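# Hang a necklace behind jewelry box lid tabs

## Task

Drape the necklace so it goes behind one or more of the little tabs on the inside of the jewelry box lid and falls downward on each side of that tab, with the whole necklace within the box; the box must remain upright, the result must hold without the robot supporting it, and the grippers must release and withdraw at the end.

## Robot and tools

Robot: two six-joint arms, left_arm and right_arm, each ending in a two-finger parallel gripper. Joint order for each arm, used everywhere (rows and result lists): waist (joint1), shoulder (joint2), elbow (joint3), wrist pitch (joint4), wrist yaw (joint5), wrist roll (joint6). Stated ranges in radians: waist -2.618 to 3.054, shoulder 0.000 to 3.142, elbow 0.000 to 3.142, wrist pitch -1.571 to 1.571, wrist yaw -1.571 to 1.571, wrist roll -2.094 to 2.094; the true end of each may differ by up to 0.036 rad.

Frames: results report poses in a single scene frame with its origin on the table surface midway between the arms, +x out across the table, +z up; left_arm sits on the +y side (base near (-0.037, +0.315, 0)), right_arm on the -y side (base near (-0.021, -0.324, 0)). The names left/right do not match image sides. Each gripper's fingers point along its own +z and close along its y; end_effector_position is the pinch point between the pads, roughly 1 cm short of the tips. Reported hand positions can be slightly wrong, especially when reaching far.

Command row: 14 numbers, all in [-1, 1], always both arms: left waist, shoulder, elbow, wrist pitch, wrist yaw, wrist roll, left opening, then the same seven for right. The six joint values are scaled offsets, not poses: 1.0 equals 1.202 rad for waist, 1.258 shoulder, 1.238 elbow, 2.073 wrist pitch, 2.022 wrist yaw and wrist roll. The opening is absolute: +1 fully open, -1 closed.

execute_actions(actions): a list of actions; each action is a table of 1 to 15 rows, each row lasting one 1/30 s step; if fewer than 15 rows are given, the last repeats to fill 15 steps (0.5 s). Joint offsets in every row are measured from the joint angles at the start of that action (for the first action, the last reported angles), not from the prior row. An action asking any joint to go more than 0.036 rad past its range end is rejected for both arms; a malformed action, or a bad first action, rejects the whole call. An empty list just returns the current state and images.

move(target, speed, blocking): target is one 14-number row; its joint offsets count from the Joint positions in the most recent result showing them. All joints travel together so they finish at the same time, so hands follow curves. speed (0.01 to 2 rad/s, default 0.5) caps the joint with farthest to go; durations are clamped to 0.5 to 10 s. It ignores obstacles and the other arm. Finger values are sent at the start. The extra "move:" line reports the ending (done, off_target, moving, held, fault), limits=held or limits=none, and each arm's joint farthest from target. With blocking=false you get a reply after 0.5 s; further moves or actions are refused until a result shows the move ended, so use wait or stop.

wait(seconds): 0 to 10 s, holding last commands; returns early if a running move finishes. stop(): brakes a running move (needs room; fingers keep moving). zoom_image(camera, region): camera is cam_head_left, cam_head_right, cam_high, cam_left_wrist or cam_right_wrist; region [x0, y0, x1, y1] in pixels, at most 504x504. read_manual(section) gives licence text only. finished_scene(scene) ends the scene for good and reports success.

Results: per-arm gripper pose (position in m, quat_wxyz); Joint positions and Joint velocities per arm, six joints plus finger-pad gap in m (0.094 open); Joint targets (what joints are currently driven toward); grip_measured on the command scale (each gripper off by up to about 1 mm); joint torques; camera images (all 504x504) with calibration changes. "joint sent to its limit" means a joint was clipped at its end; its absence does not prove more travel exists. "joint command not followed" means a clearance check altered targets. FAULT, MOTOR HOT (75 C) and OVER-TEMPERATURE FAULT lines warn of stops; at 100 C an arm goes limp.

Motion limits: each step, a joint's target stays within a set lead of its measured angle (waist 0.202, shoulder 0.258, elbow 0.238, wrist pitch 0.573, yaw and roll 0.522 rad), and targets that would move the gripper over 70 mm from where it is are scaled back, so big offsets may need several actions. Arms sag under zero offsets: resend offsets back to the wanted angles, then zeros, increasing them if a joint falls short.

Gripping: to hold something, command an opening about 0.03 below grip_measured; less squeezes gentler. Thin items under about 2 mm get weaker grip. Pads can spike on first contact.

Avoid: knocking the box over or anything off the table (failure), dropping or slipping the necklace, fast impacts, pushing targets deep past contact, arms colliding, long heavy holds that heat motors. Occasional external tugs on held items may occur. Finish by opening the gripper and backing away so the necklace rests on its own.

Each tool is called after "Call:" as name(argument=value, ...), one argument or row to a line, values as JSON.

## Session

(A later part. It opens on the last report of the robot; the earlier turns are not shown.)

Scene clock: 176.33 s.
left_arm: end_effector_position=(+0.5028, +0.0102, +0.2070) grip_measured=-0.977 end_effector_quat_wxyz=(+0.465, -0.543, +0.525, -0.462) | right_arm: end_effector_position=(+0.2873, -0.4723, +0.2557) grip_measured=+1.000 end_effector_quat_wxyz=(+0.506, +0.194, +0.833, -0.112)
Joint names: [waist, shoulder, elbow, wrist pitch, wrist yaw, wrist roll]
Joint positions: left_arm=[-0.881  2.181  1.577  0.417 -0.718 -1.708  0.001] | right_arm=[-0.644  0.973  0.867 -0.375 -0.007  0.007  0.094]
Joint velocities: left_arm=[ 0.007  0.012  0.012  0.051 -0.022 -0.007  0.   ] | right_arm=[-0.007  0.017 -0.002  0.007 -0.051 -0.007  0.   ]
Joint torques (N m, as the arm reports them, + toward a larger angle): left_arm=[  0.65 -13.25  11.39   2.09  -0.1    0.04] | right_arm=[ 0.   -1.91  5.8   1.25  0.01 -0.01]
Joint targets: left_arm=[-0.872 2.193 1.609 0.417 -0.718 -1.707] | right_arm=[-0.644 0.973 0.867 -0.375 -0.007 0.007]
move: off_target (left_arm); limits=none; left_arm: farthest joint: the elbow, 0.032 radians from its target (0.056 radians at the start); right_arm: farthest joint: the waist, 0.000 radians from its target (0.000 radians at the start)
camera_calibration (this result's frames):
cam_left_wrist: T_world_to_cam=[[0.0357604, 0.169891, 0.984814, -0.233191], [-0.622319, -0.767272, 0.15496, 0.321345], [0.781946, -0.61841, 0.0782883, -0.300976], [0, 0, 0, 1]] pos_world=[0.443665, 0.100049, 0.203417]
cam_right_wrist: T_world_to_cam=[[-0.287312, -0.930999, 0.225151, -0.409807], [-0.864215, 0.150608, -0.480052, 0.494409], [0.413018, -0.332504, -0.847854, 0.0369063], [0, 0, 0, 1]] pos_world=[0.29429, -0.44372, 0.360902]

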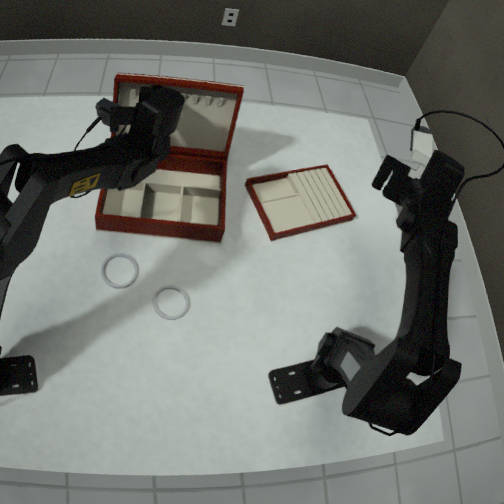

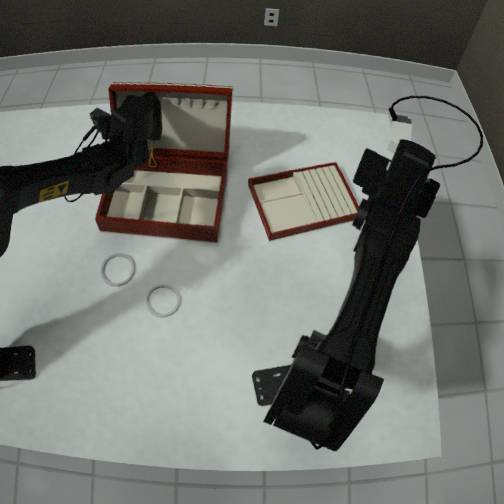

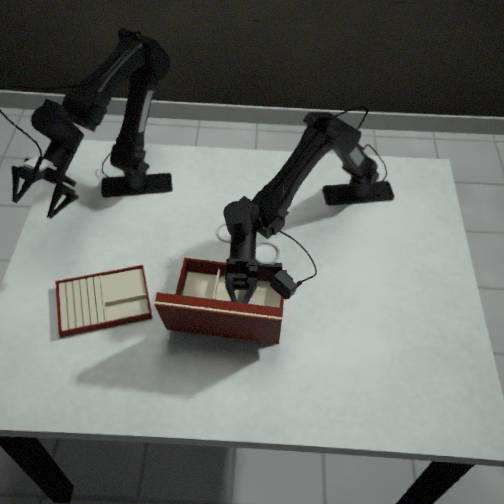

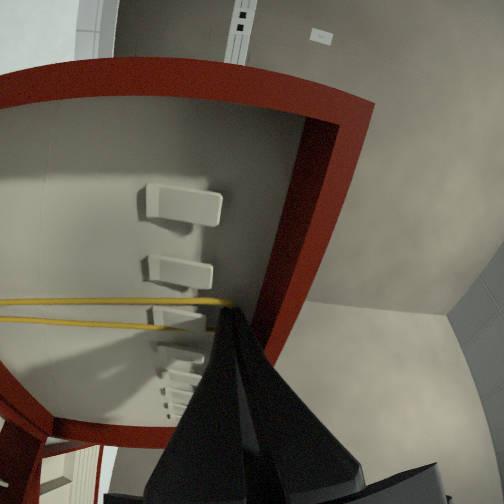

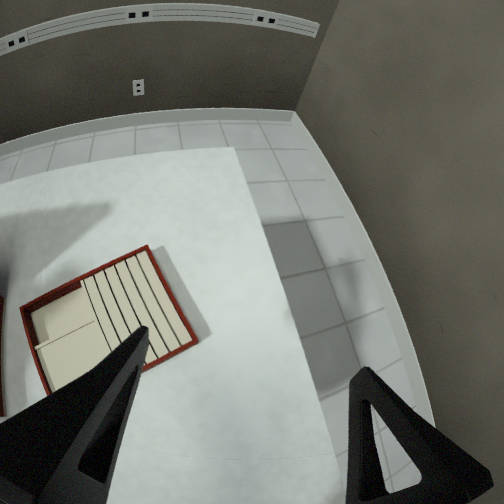

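Call:
move(
  target=[0.009,0.025,0.046,0,0,0,-1,0,0,0,0,0,0,1],
  speed=0.05,
)

Call:
zoom_image(
  camera="cam_left_wrist",
  region=[120,200,300,380],
)

Scene clock: 182.67 s.
left_arm: end_effector_position=(+0.5063, +0.0072, +0.2057) grip_measured=-0.977 end_effector_quat_wxyz=(+0.465, -0.543, +0.522, -0.465) | right_arm: end_effector_position=(+0.2873, -0.4723, +0.2557) grip_measured=+1.000 end_effector_quat_wxyz=(+0.506, +0.194, +0.833, -0.112)
Joint names: [waist, shoulder, elbow, wrist pitch, wrist yaw, wrist roll]
Joint positions: left_arm=[-0.881  2.201  1.598  0.422 -0.718 -1.71   0.001] | right_arm=[-0.644  0.973  0.867 -0.375 -0.007  0.007  0.094]
Joint velocities: left_arm=[-0.002 -0.012 -0.007 -0.037 -0.066 -0.022  0.001] | right_arm=[ 0.002  0.007 -0.007 -0.081  0.007 -0.081  0.   ]
Joint torques (N m, as the arm reports them, + toward a larger angle): left_arm=[  0.81 -13.44  11.69   2.05  -0.1    0.04] | right_arm=[ 0.   -1.91  5.8   1.25  0.01 -0.01]
Joint targets: left_arm=[-0.870 2.213 1.634 0.418 -0.718 -1.708] | right_arm=[-0.644 0.973 0.867 -0.375 -0.007 0.007]
move: off_target (left_arm); limits=none; left_arm: farthest joint: the elbow, 0.036 radians from its target (0.057 radians at the start); right_arm: farthest joint: the waist, 0.000 radians from its target (0.000 radians at the start)
camera_calibration (this result's frames):
cam_left_wrist: T_world_to_cam=[[0.0308346, 0.175527, 0.983992, -0.228975], [-0.622931, -0.766513, 0.156253, 0.321463], [0.781669, -0.617777, 0.0857058, -0.306847], [0, 0, 0, 1]] pos_world=[0.447162, 0.0970341, 0.201378]
cam_right_wrist: T_world_to_cam=[[-0.287312, -0.930999, 0.225151, -0.409807], [-0.864215, 0.150608, -0.480052, 0.494409], [0.413018, -0.332504, -0.847854, 0.0369063], [0, 0, 0, 1]] pos_world=[0.29429, -0.44372, 0.360902]

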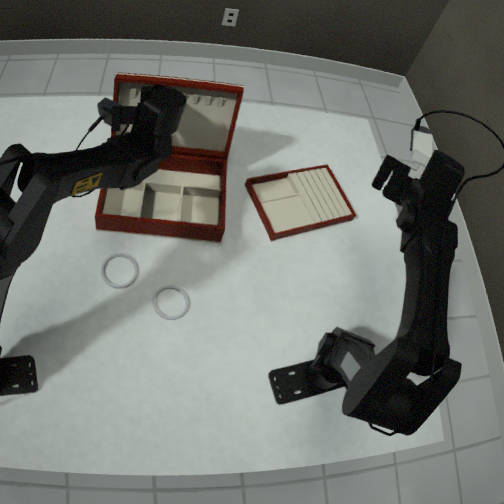

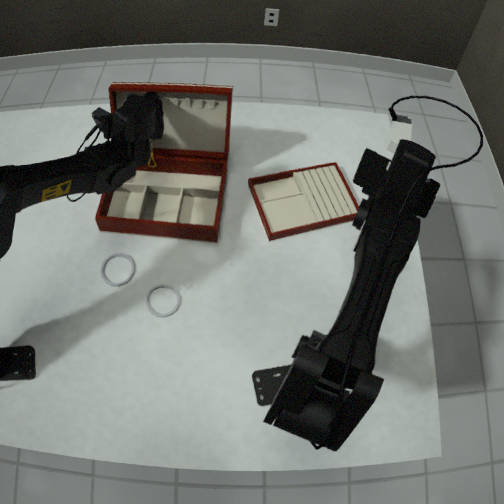

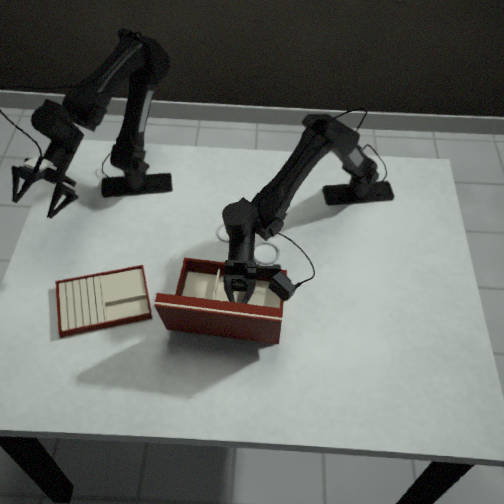

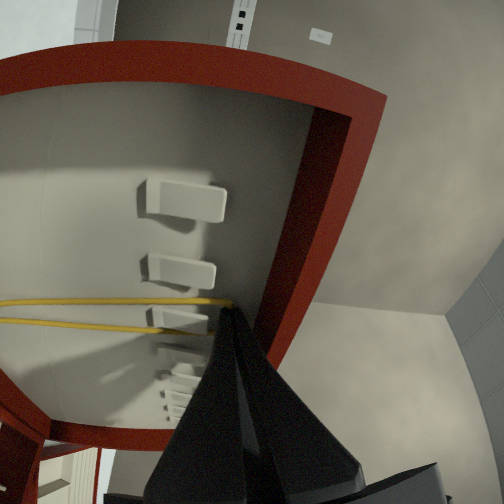

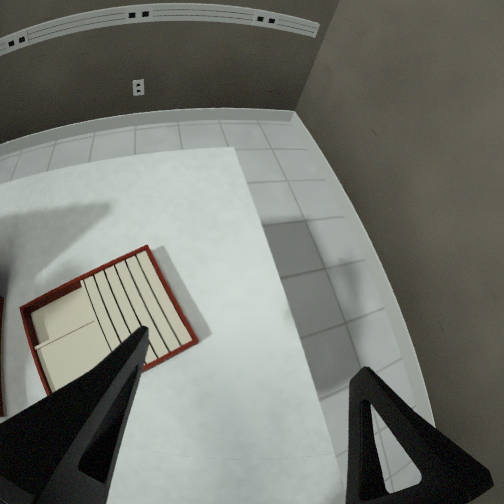

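Region (120, 200, 300, 380) of cam_left_wrist's 504x504 image, scaled by 2.800, with more detail than that image has.

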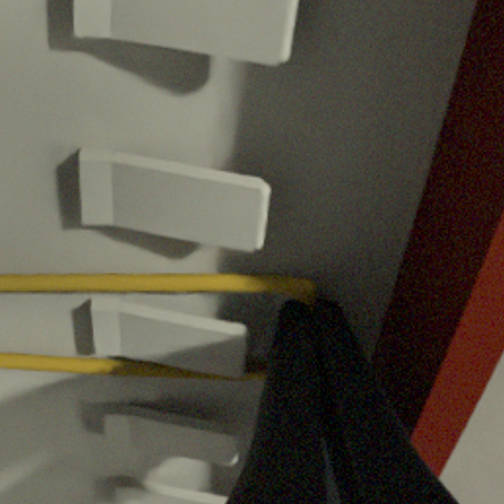

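Call:
execute_actions(
  actions=[
    [[0.008,0,0.02,0,0,0,-0.93,0,0,0,0,0,0,1]],
    [[0.008,0,0.02,0,0,0,-0.93,0,0,0,0,0,0,1]],
  ],
)

Call:
zoom_image(
  camera="cam_left_wrist",
  region=[120,200,300,380],
)

Scene clock: 189.57 s.
left_arm: end_effector_position=(+0.5063, +0.0072, +0.2059) grip_measured=-0.932 end_effector_quat_wxyz=(+0.465, -0.544, +0.521, -0.465) | right_arm: end_effector_position=(+0.2873, -0.4723, +0.2557) grip_measured=+1.000 end_effector_quat_wxyz=(+0.506, +0.194, +0.833, -0.112)
Joint names: [waist, shoulder, elbow, wrist pitch, wrist yaw, wrist roll]
Joint positions: left_arm=[-0.881  2.201  1.598  0.423 -0.718 -1.712  0.003] | right_arm=[-0.644  0.973  0.867 -0.375 -0.007  0.007  0.094]
Joint velocities: left_arm=[ 0.002  0.002 -0.007 -0.007 -0.022 -0.022  0.   ] | right_arm=[-0.012  0.002  0.002 -0.022 -0.022 -0.007  0.   ]
Joint torques (N m, as the arm reports them, + toward a larger angle): left_arm=[  0.71 -14.49  10.73   2.1   -0.09   0.03] | right_arm=[ 0.   -1.91  5.79  1.25  0.   -0.01]
Joint targets: left_arm=[-0.871 2.201 1.623 0.423 -0.718 -1.711] | right_arm=[-0.644 0.973 0.867 -0.375 -0.007 0.007]
camera_calibration (this result's frames):
cam_left_wrist: T_world_to_cam=[[0.0301628, 0.178254, 0.983522, -0.228706], [-0.622793, -0.766272, 0.157979, 0.321011], [0.781805, -0.617295, 0.0879021, -0.307413], [0, 0, 0, 1]] pos_world=[0.447159, 0.0969851, 0.201247]
cam_right_wrist: T_world_to_cam=[[-0.287312, -0.930999, 0.225151, -0.409807], [-0.864215, 0.150608, -0.480052, 0.494409], [0.413018, -0.332504, -0.847854, 0.0369063], [0, 0, 0, 1]] pos_world=[0.29429, -0.44372, 0.360902]

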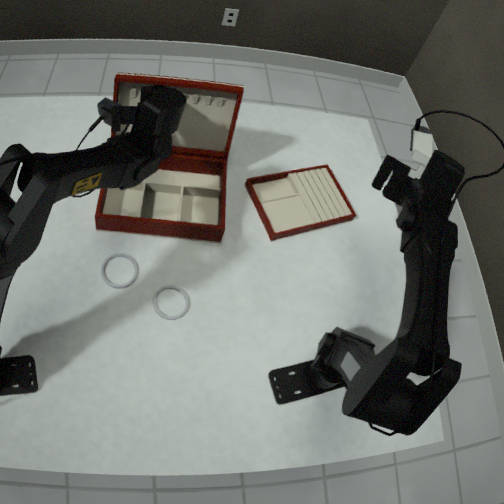

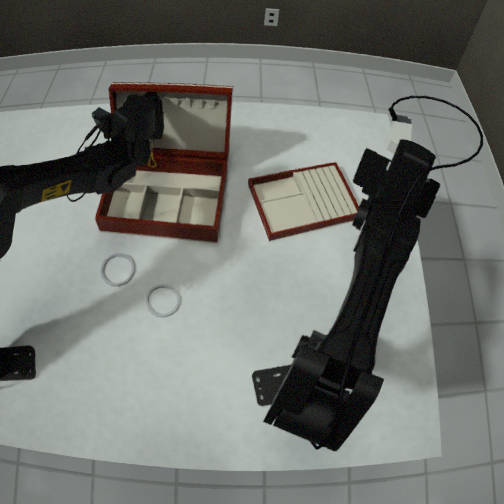

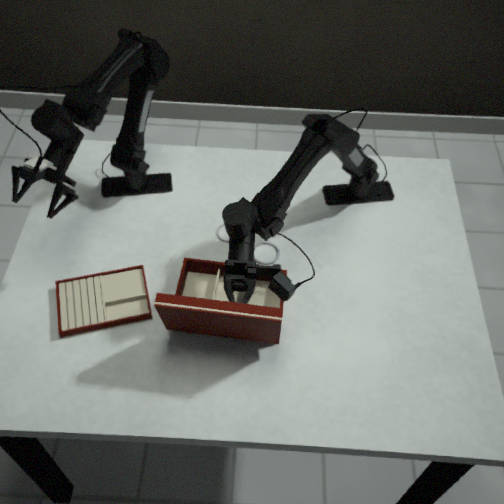

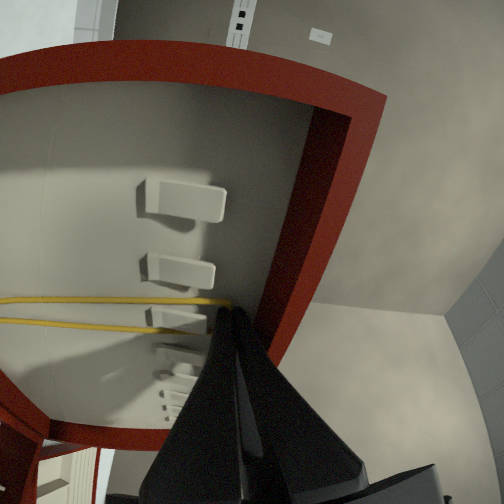

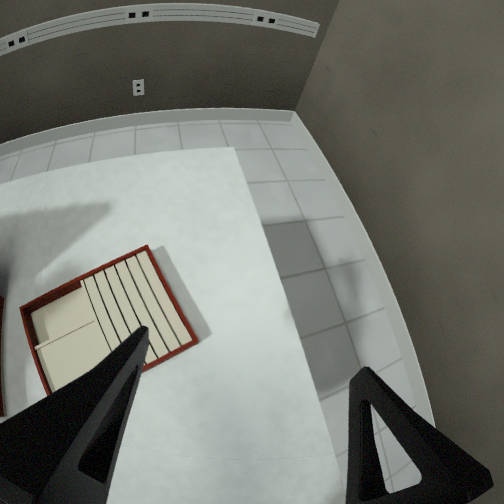

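Region (120, 200, 300, 380) of cam_left_wrist's 504x504 image, scaled by 2.800, with more detail than that image has.

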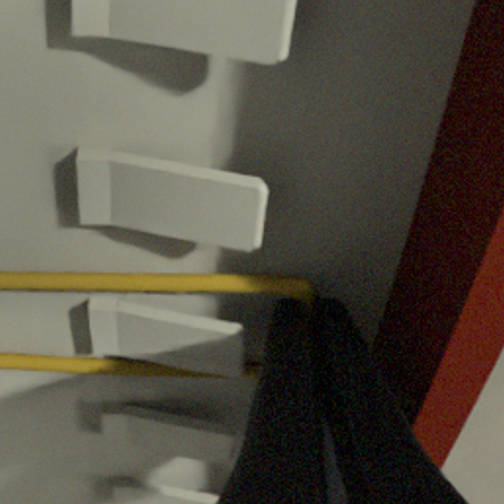

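Call:
execute_actions(
  actions=[
    [[0.008,0,0.02,0.004,0,0,-1,0,0,0,0,0,0,1]],
    [[0.008,0,0.02,0.004,0.02,0,-1,0,0,0,0,0,0,1]],
    [[0.008,0,0.02,0,0.02,0,-1,0,0,0,0,0,0,1]],
  ],
)

Call:
zoom_image(
  camera="cam_left_wrist",
  region=[120,200,300,380],
)

Scene clock: 205.07 s.
left_arm: end_effector_position=(+0.5062, -0.0008, +0.2056) grip_measured=-0.977 end_effector_quat_wxyz=(+0.451, -0.536, +0.531, -0.478) | right_arm: end_effector_position=(+0.2873, -0.4723, +0.2557) grip_measured=+1.000 end_effector_quat_wxyz=(+0.506, +0.194, +0.833, -0.112)
Joint names: [waist, shoulder, elbow, wrist pitch, wrist yaw, wrist roll]
Joint positions: left_arm=[-0.881  2.201  1.598  0.426 -0.674 -1.715  0.001] | right_arm=[-0.644  0.973  0.867 -0.375 -0.007  0.007  0.094]
Joint velocities: left_arm=[ 0.017 -0.002 -0.017 -0.051  0.007 -0.007 -0.001] | right_arm=[ 0.007  0.002  0.022  0.007  0.051 -0.037  0.   ]
Joint torques (N m, as the arm reports them, + toward a larger angle): left_arm=[  0.69 -14.51  10.76   2.12   0.09   0.04] | right_arm=[ 0.   -1.91  5.79  1.25  0.   -0.01]
Joint targets: left_arm=[-0.871 2.201 1.623 0.426 -0.656 -1.714] | right_arm=[-0.644 0.973 0.867 -0.375 -0.007 0.007]
camera_calibration (this result's frames):
cam_left_wrist: T_world_to_cam=[[0.0408933, 0.187919, 0.981333, -0.231979], [-0.654994, -0.736641, 0.168356, 0.329102], [0.754527, -0.649651, 0.0929619, -0.299525], [0, 0, 0, 1]] pos_world=[0.451046, 0.0914365, 0.200086]
cam_right_wrist: T_world_to_cam=[[-0.287312, -0.930999, 0.225151, -0.409807], [-0.864215, 0.150608, -0.480052, 0.494409], [0.413018, -0.332504, -0.847854, 0.0369063], [0, 0, 0, 1]] pos_world=[0.29429, -0.44372, 0.360902]

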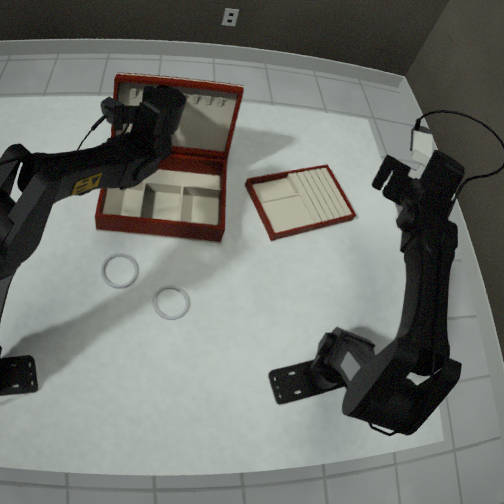

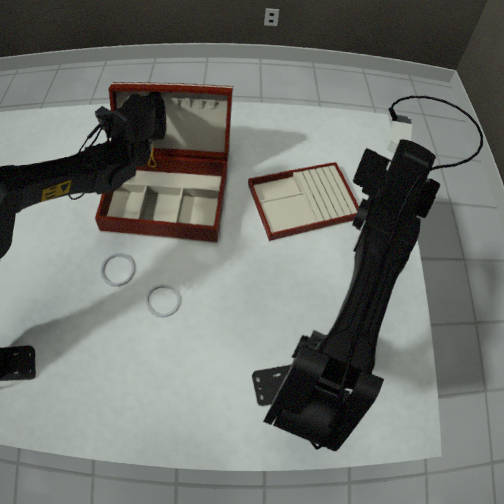

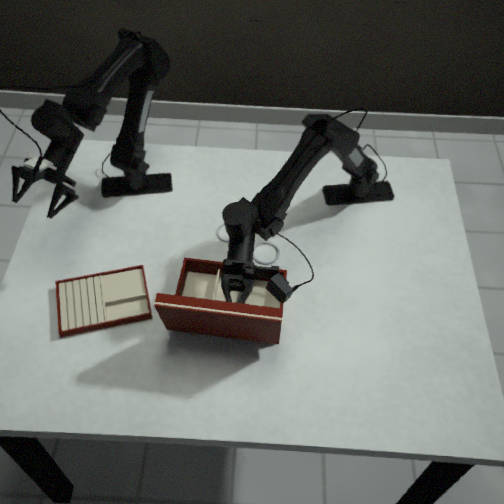

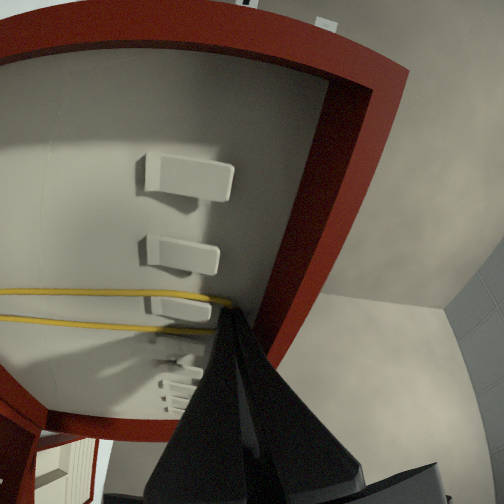

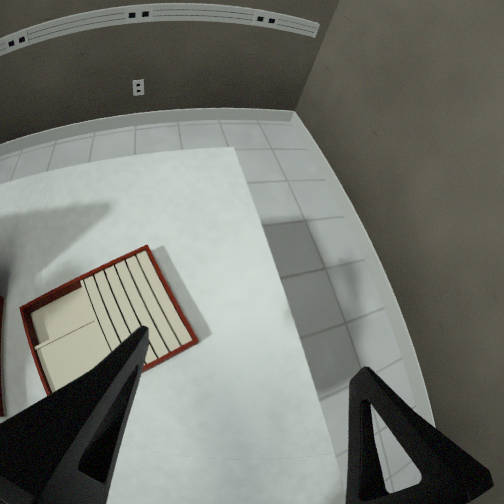

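Region (120, 200, 300, 380) of cam_left_wrist's 504x504 image, scaled by 2.800, with more detail than that image has.

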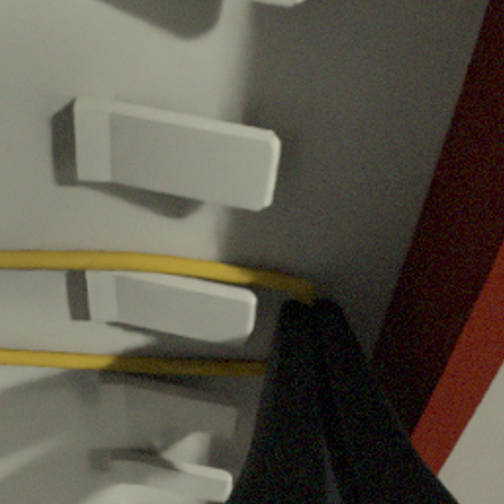

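Wrapping. Continue.

Call:
execute_actions(
  actions=[
    [[0.008,0,0.02,0.004,0.022,0,-1,0,0,0,0,0,0,1]],
    [[0.008,0,0.02,0.004,0.022,0,-1,0,0,0,0,0,0,1]],
    [[0.008,0,0.02,0,0.02,0,-1,0,0,0,0,0,0,1]],
  ],
)

Call:
zoom_image(
  camera="cam_left_wrist",
  region=[120,200,300,380],
)

Scene clock: 211.43 s.
left_arm: end_effector_position=(+0.5054, -0.0136, +0.2054) grip_measured=-0.977 end_effector_quat_wxyz=(+0.428, -0.521, +0.547, -0.496) | right_arm: end_effector_position=(+0.2873, -0.4723, +0.2557) grip_measured=+1.000 end_effector_quat_wxyz=(+0.506, +0.194, +0.833, -0.112)
Joint names: [waist, shoulder, elbow, wrist pitch, wrist yaw, wrist roll]
Joint positions: left_arm=[-0.881  2.201  1.598  0.431 -0.602 -1.718  0.001] | right_arm=[-0.644  0.973  0.867 -0.375 -0.007  0.007  0.094]
Joint velocities: left_arm=[ 0.017  0.002  0.002 -0.037  0.051 -0.081 -0.001] | right_arm=[-0.012  0.007 -0.007 -0.125 -0.007  0.051  0.   ]
Joint torques (N m, as the arm reports them, + toward a larger angle): left_arm=[  0.7  -14.57  10.79   2.15   0.11   0.03] | right_arm=[ 0.01 -1.91  5.79  1.25  0.   -0.01]
Joint targets: left_arm=[-0.871 2.201 1.623 0.431 -0.582 -1.717] | right_arm=[-0.644 0.973 0.867 -0.375 -0.007 0.007]
camera_calibration (this result's frames):
cam_left_wrist: T_world_to_cam=[[0.0585934, 0.199675, 0.978109, -0.237471], [-0.704268, -0.68614, 0.18226, 0.341911], [0.707512, -0.69953, 0.100422, -0.285666], [0, 0, 0, 1]] pos_world=[0.456823, 0.0821839, 0.198643]
cam_right_wrist: T_world_to_cam=[[-0.287312, -0.930999, 0.225151, -0.409807], [-0.864215, 0.150608, -0.480052, 0.494409], [0.413018, -0.332504, -0.847854, 0.0369063], [0, 0, 0, 1]] pos_world=[0.29429, -0.44372, 0.360902]

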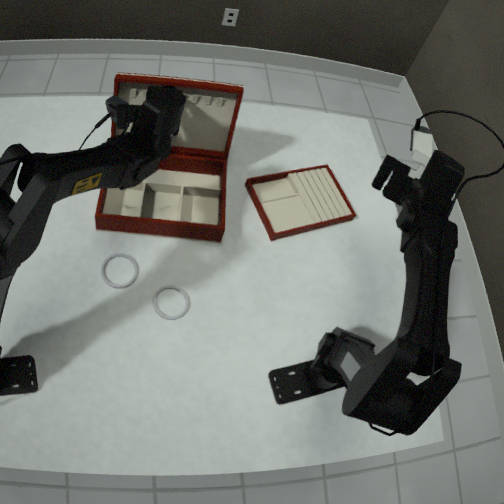

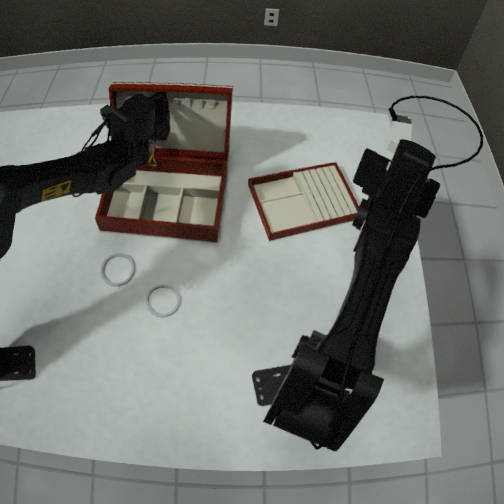

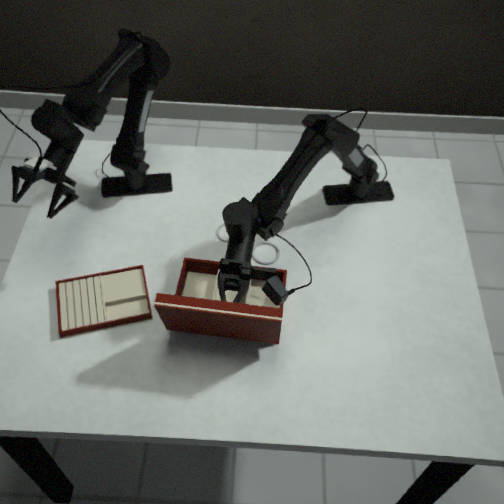

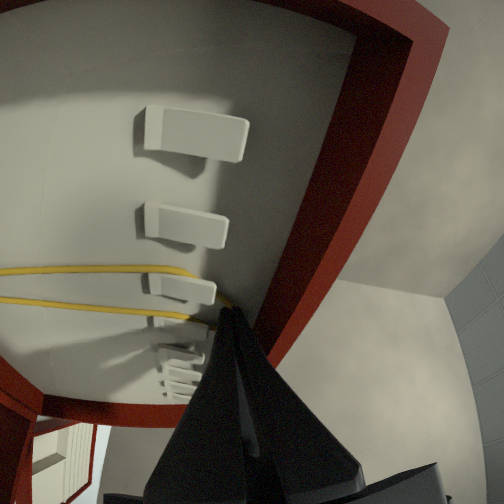

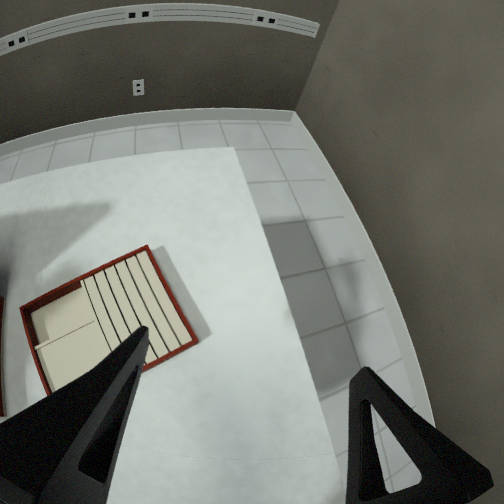

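Region (120, 200, 300, 380) of cam_left_wrist's 504x504 image, scaled by 2.800, with more detail than that image has.

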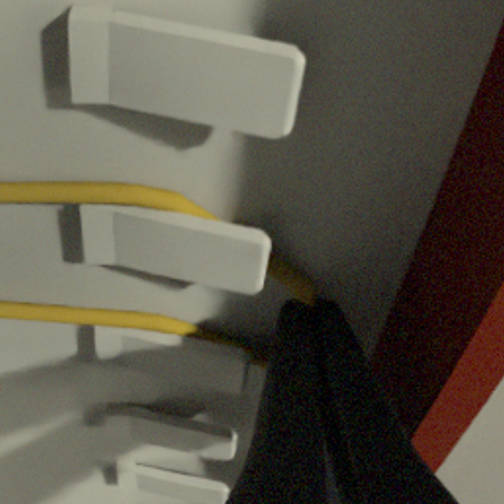

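Call:
move(
  target=[-0.03,0,0.01,0,0,0,-0.92,0,0,0,0,0,0,1],
  speed=0.03,
)

Call:
zoom_image(
  camera="cam_left_wrist",
  region=[120,200,300,380],
)

Scene clock: 218.00 s.
left_arm: end_effector_position=(+0.4965, -0.0281, +0.2057) grip_measured=-0.922 end_effector_quat_wxyz=(+0.421, -0.514, +0.553, -0.503) | right_arm: end_effector_position=(+0.2873, -0.4723, +0.2557) grip_measured=+1.000 end_effector_quat_wxyz=(+0.506, +0.194, +0.833, -0.112)
Joint names: [waist, shoulder, elbow, wrist pitch, wrist yaw, wrist roll]
Joint positions: left_arm=[-0.907  2.201  1.598  0.433 -0.601 -1.719  0.004] | right_arm=[-0.644  0.973  0.867 -0.375 -0.007  0.007  0.094]
Joint velocities: left_arm=[ 0.007  0.002 -0.002 -0.037  0.007  0.007 -0.001] | right_arm=[ 0.017  0.002  0.012  0.037 -0.037  0.051  0.   ]
Joint torques (N m, as the arm reports them, + toward a larger angle): left_arm=[ -0.52 -14.54   9.69   2.14  -0.09   0.04] | right_arm=[-0.01 -1.91  5.79  1.25  0.01 -0.01]
Joint targets: left_arm=[-0.917 2.201 1.611 0.431 -0.602 -1.718] | right_arm=[-0.644 0.973 0.867 -0.375 -0.007 0.007]
move: done; limits=none; left_arm: farthest joint: the elbow, 0.012 radians from its target (0.012 radians at the start); right_arm: farthest joint: the waist, 0.000 radians from its target (0.000 radians at the start)
camera_calibration (this result's frames):
cam_left_wrist: T_world_to_cam=[[0.0631342, 0.200194, 0.97772, -0.236513], [-0.722897, -0.666254, 0.183099, 0.33523], [0.688065, -0.718351, 0.102656, -0.280876], [0, 0, 0, 1]] pos_world=[0.45053, 0.0689295, 0.198697]
cam_right_wrist: T_world_to_cam=[[-0.287312, -0.930999, 0.225151, -0.409807], [-0.864215, 0.150608, -0.480052, 0.494409], [0.413018, -0.332504, -0.847854, 0.0369063], [0, 0, 0, 1]] pos_world=[0.29429, -0.44372, 0.360902]

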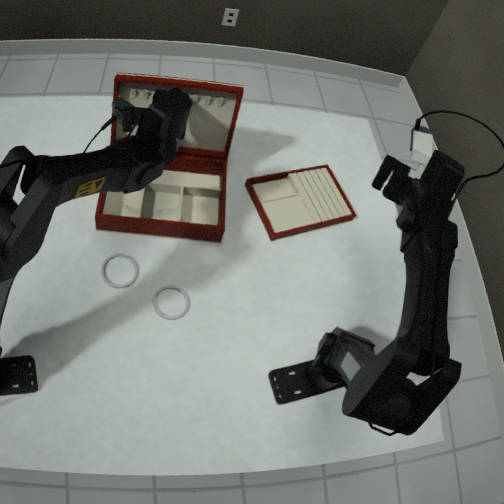

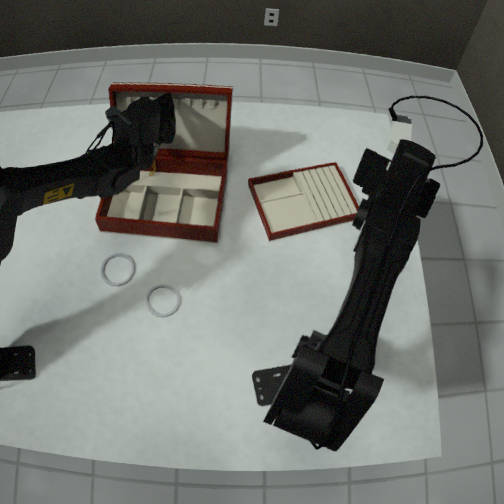

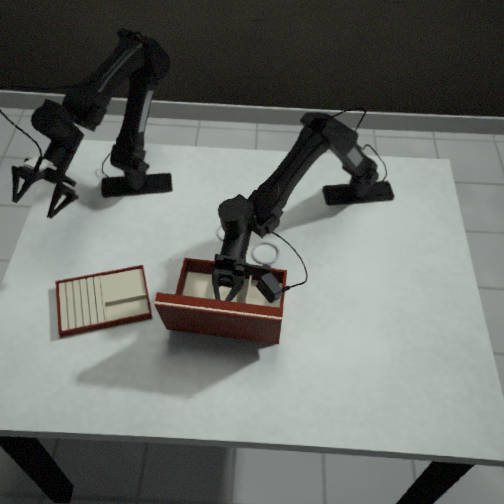

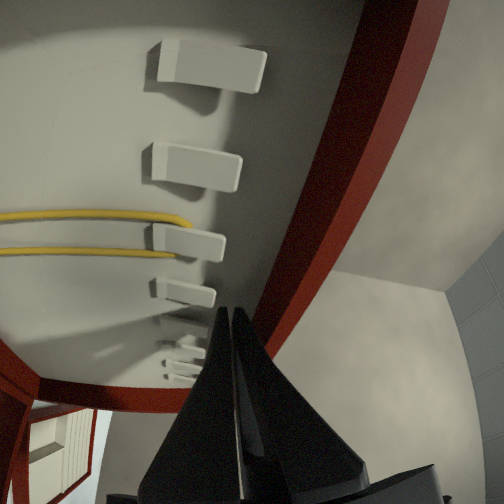

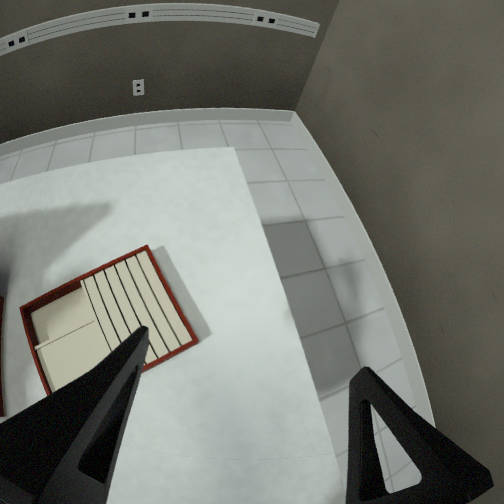

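Region (120, 200, 300, 380) of cam_left_wrist's 504x504 image, scaled by 2.800, with more detail than that image has.

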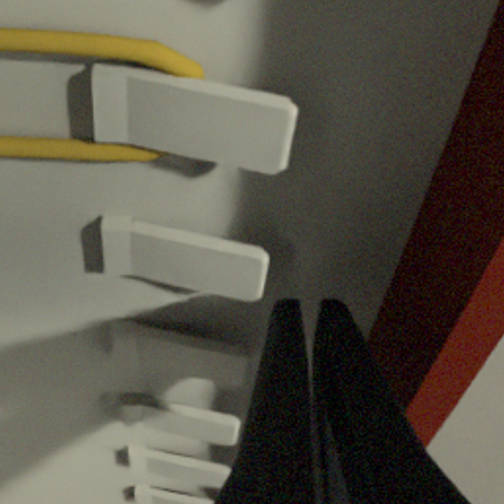

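Hung. Retreat.

Call:
move(
  target=[-0.05,-0.135,-0.19,0,0,0,-0.92,0,0,0,0,0,0,1],
  speed=0.2,
)

Call:
move(
  target=[0.2,-0.95,-0.6,-0.2,0,0,0,0,0,0,0,0,0,1],
  speed=1,
)

Scene clock: 224.37 s.
left_arm: end_effector_position=(+0.4482, -0.0253, +0.1989) grip_measured=-0.922 end_effector_quat_wxyz=(+0.406, -0.502, +0.585, -0.490) | right_arm: end_effector_position=(+0.2873, -0.4723, +0.2557) grip_measured=+1.000 end_effector_quat_wxyz=(+0.506, +0.194, +0.833, -0.112)
Joint names: [waist, shoulder, elbow, wrist pitch, wrist yaw, wrist roll]
Joint positions: left_arm=[-0.959  2.051  1.386  0.434 -0.601 -1.721  0.004] | right_arm=[-0.644  0.973  0.867 -0.375 -0.007  0.007  0.094]
Joint velocities: left_arm=[-0.002 -0.017 -0.027 -0.051 -0.066 -0.037 -0.   ] | right_arm=[ 0.002 -0.022  0.007 -0.007 -0.066 -0.007  0.   ]
Joint torques (N m, as the arm reports them, + toward a larger angle): left_arm=[ -0.49 -14.75   6.45   2.15  -0.1    0.03] | right_arm=[ 0.   -1.91  5.79  1.25  0.   -0.01]
Joint targets: left_arm=[-0.967 2.031 1.363 0.433 -0.601 -1.720] | right_arm=[-0.644 0.973 0.867 -0.375 -0.007 0.007]
move: off_target (left_arm); limits=none; left_arm: farthest joint: the elbow, 0.023 radians from its target (0.235 radians at the start); right_arm: farthest joint: the waist, 0.000 radians from its target (0.000 radians at the start)
camera_calibration (this result's frames):
cam_left_wrist: T_world_to_cam=[[0.116166, 0.155666, 0.980955, -0.25287], [-0.747924, -0.636154, 0.189521, 0.314195], [0.653541, -0.755696, 0.0425269, -0.218442], [0, 0, 0, 1]] pos_world=[0.407129, 0.0741642, 0.197798]
cam_right_wrist: T_world_to_cam=[[-0.287312, -0.930999, 0.225151, -0.409807], [-0.864215, 0.150608, -0.480052, 0.494409], [0.413018, -0.332504, -0.847854, 0.0369063], [0, 0, 0, 1]] pos_world=[0.29429, -0.44372, 0.360902]

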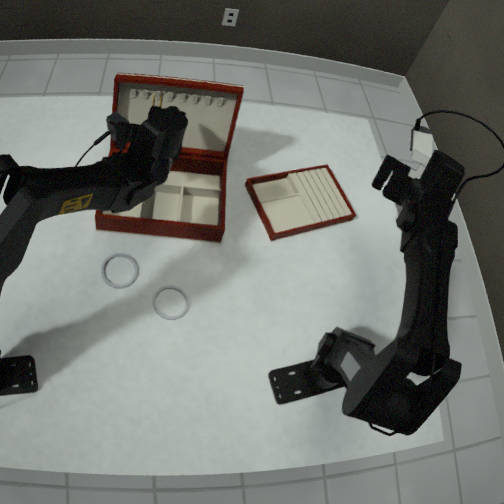

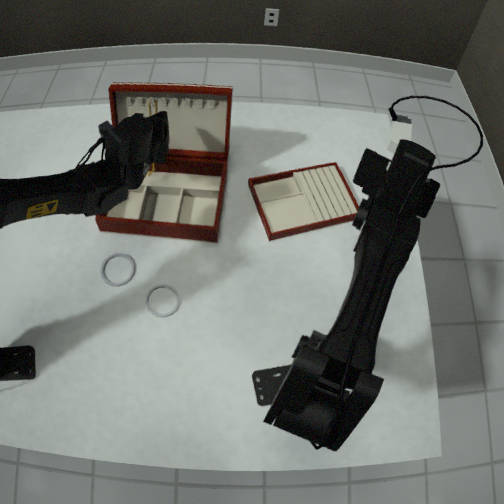

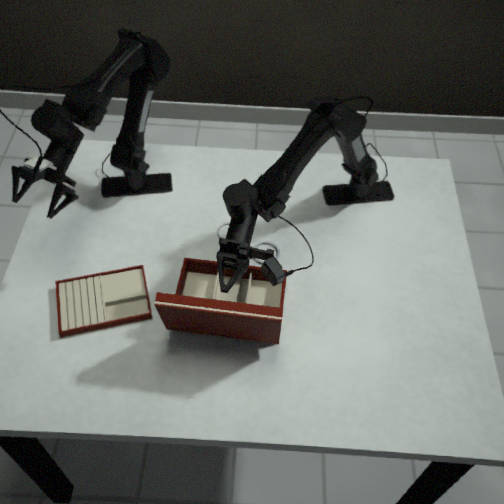

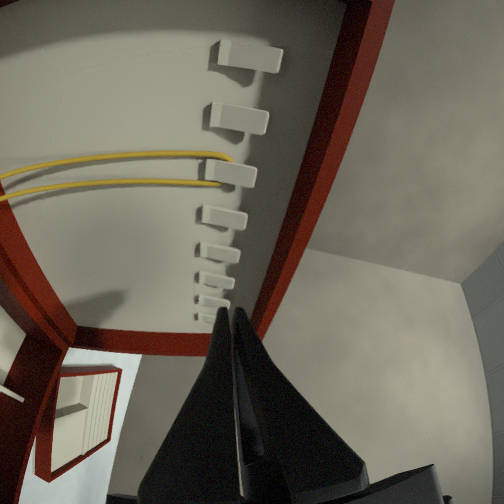

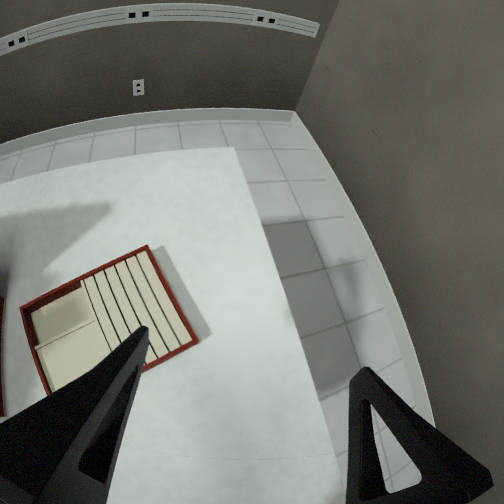

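Scene clock: 226.27 s.
left_arm: end_effector_position=(+0.2864, +0.2339, +0.2940) grip_measured=-0.002 end_effector_quat_wxyz=(-0.463, +0.561, -0.502, +0.468) | right_arm: end_effector_position=(+0.2873, -0.4723, +0.2557) grip_measured=+1.000 end_effector_quat_wxyz=(+0.506, +0.194, +0.833, -0.112)
Joint names: [waist, shoulder, elbow, wrist pitch, wrist yaw, wrist roll]
Joint positions: left_arm=[-0.728  0.872  0.664  0.048 -0.597 -1.722  0.047] | right_arm=[-0.644  0.973  0.867 -0.375 -0.007  0.007  0.094]
Joint velocities: left_arm=[ 0.022  0.002 -0.012 -0.022 -0.081 -0.007  0.001] | right_arm=[-0.022 -0.007  0.002  0.037 -0.007  0.095  0.   ]
Joint torques (N m, as the arm reports them, + toward a larger angle): left_arm=[ 0.73 -2.7   7.09  1.87 -0.1   0.04] | right_arm=[-0.01 -1.91  5.79  1.25  0.   -0.01]
Joint targets: left_arm=[-0.719 0.856 0.643 0.019 -0.601 -1.720] | right_arm=[-0.644 0.973 0.867 -0.375 -0.007 0.007]
move: off_target (left_arm); limits=none; left_arm: farthest joint: the wrist pitch, 0.028 radians from its target (0.414 radians at the start); right_arm: farthest joint: the waist, 0.000 radians from its target (0.000 radians at the start)
camera_calibration (this result's frames):
cam_left_wrist: T_world_to_cam=[[0.0194551, 0.216527, 0.976083, -0.352875], [-0.596874, -0.780696, 0.18508, 0.331835], [0.802099, -0.586199, 0.114051, -0.0240592], [0, 0, 0, 1]] pos_world=[0.224227, 0.321366, 0.285763]
cam_right_wrist: T_world_to_cam=[[-0.287312, -0.930999, 0.225151, -0.409807], [-0.864215, 0.150608, -0.480052, 0.494409], [0.413018, -0.332504, -0.847854, 0.0369063], [0, 0, 0, 1]] pos_world=[0.29429, -0.44372, 0.360902]

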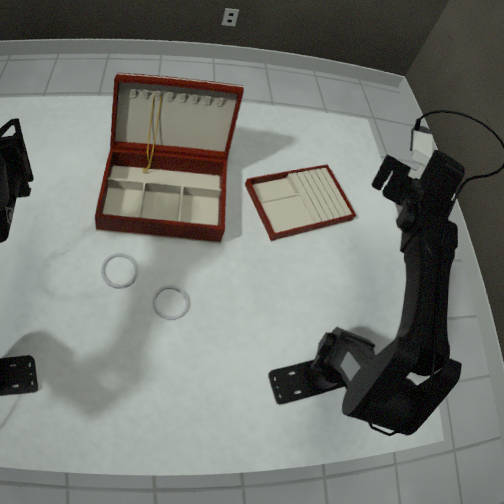

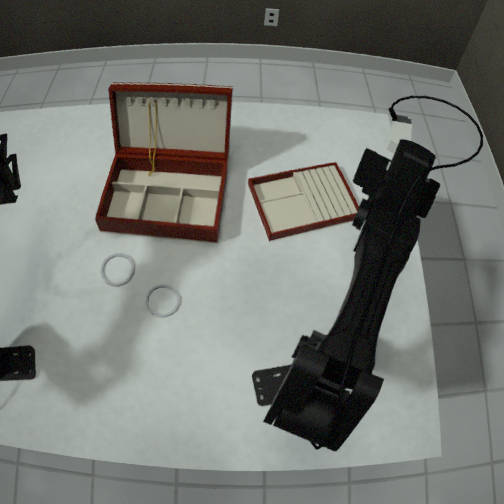

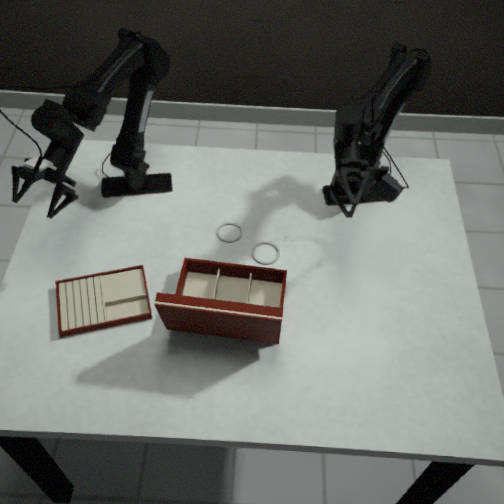

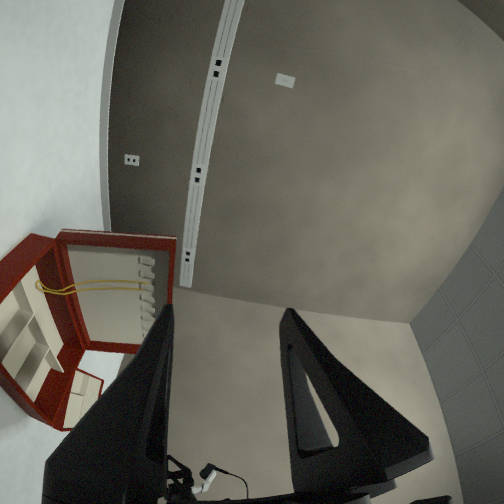

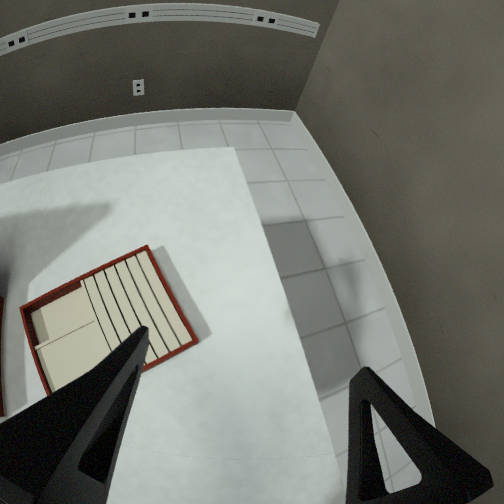

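Call:
finished_scene(
  scene=1,
)

The scene is finished: the task was done.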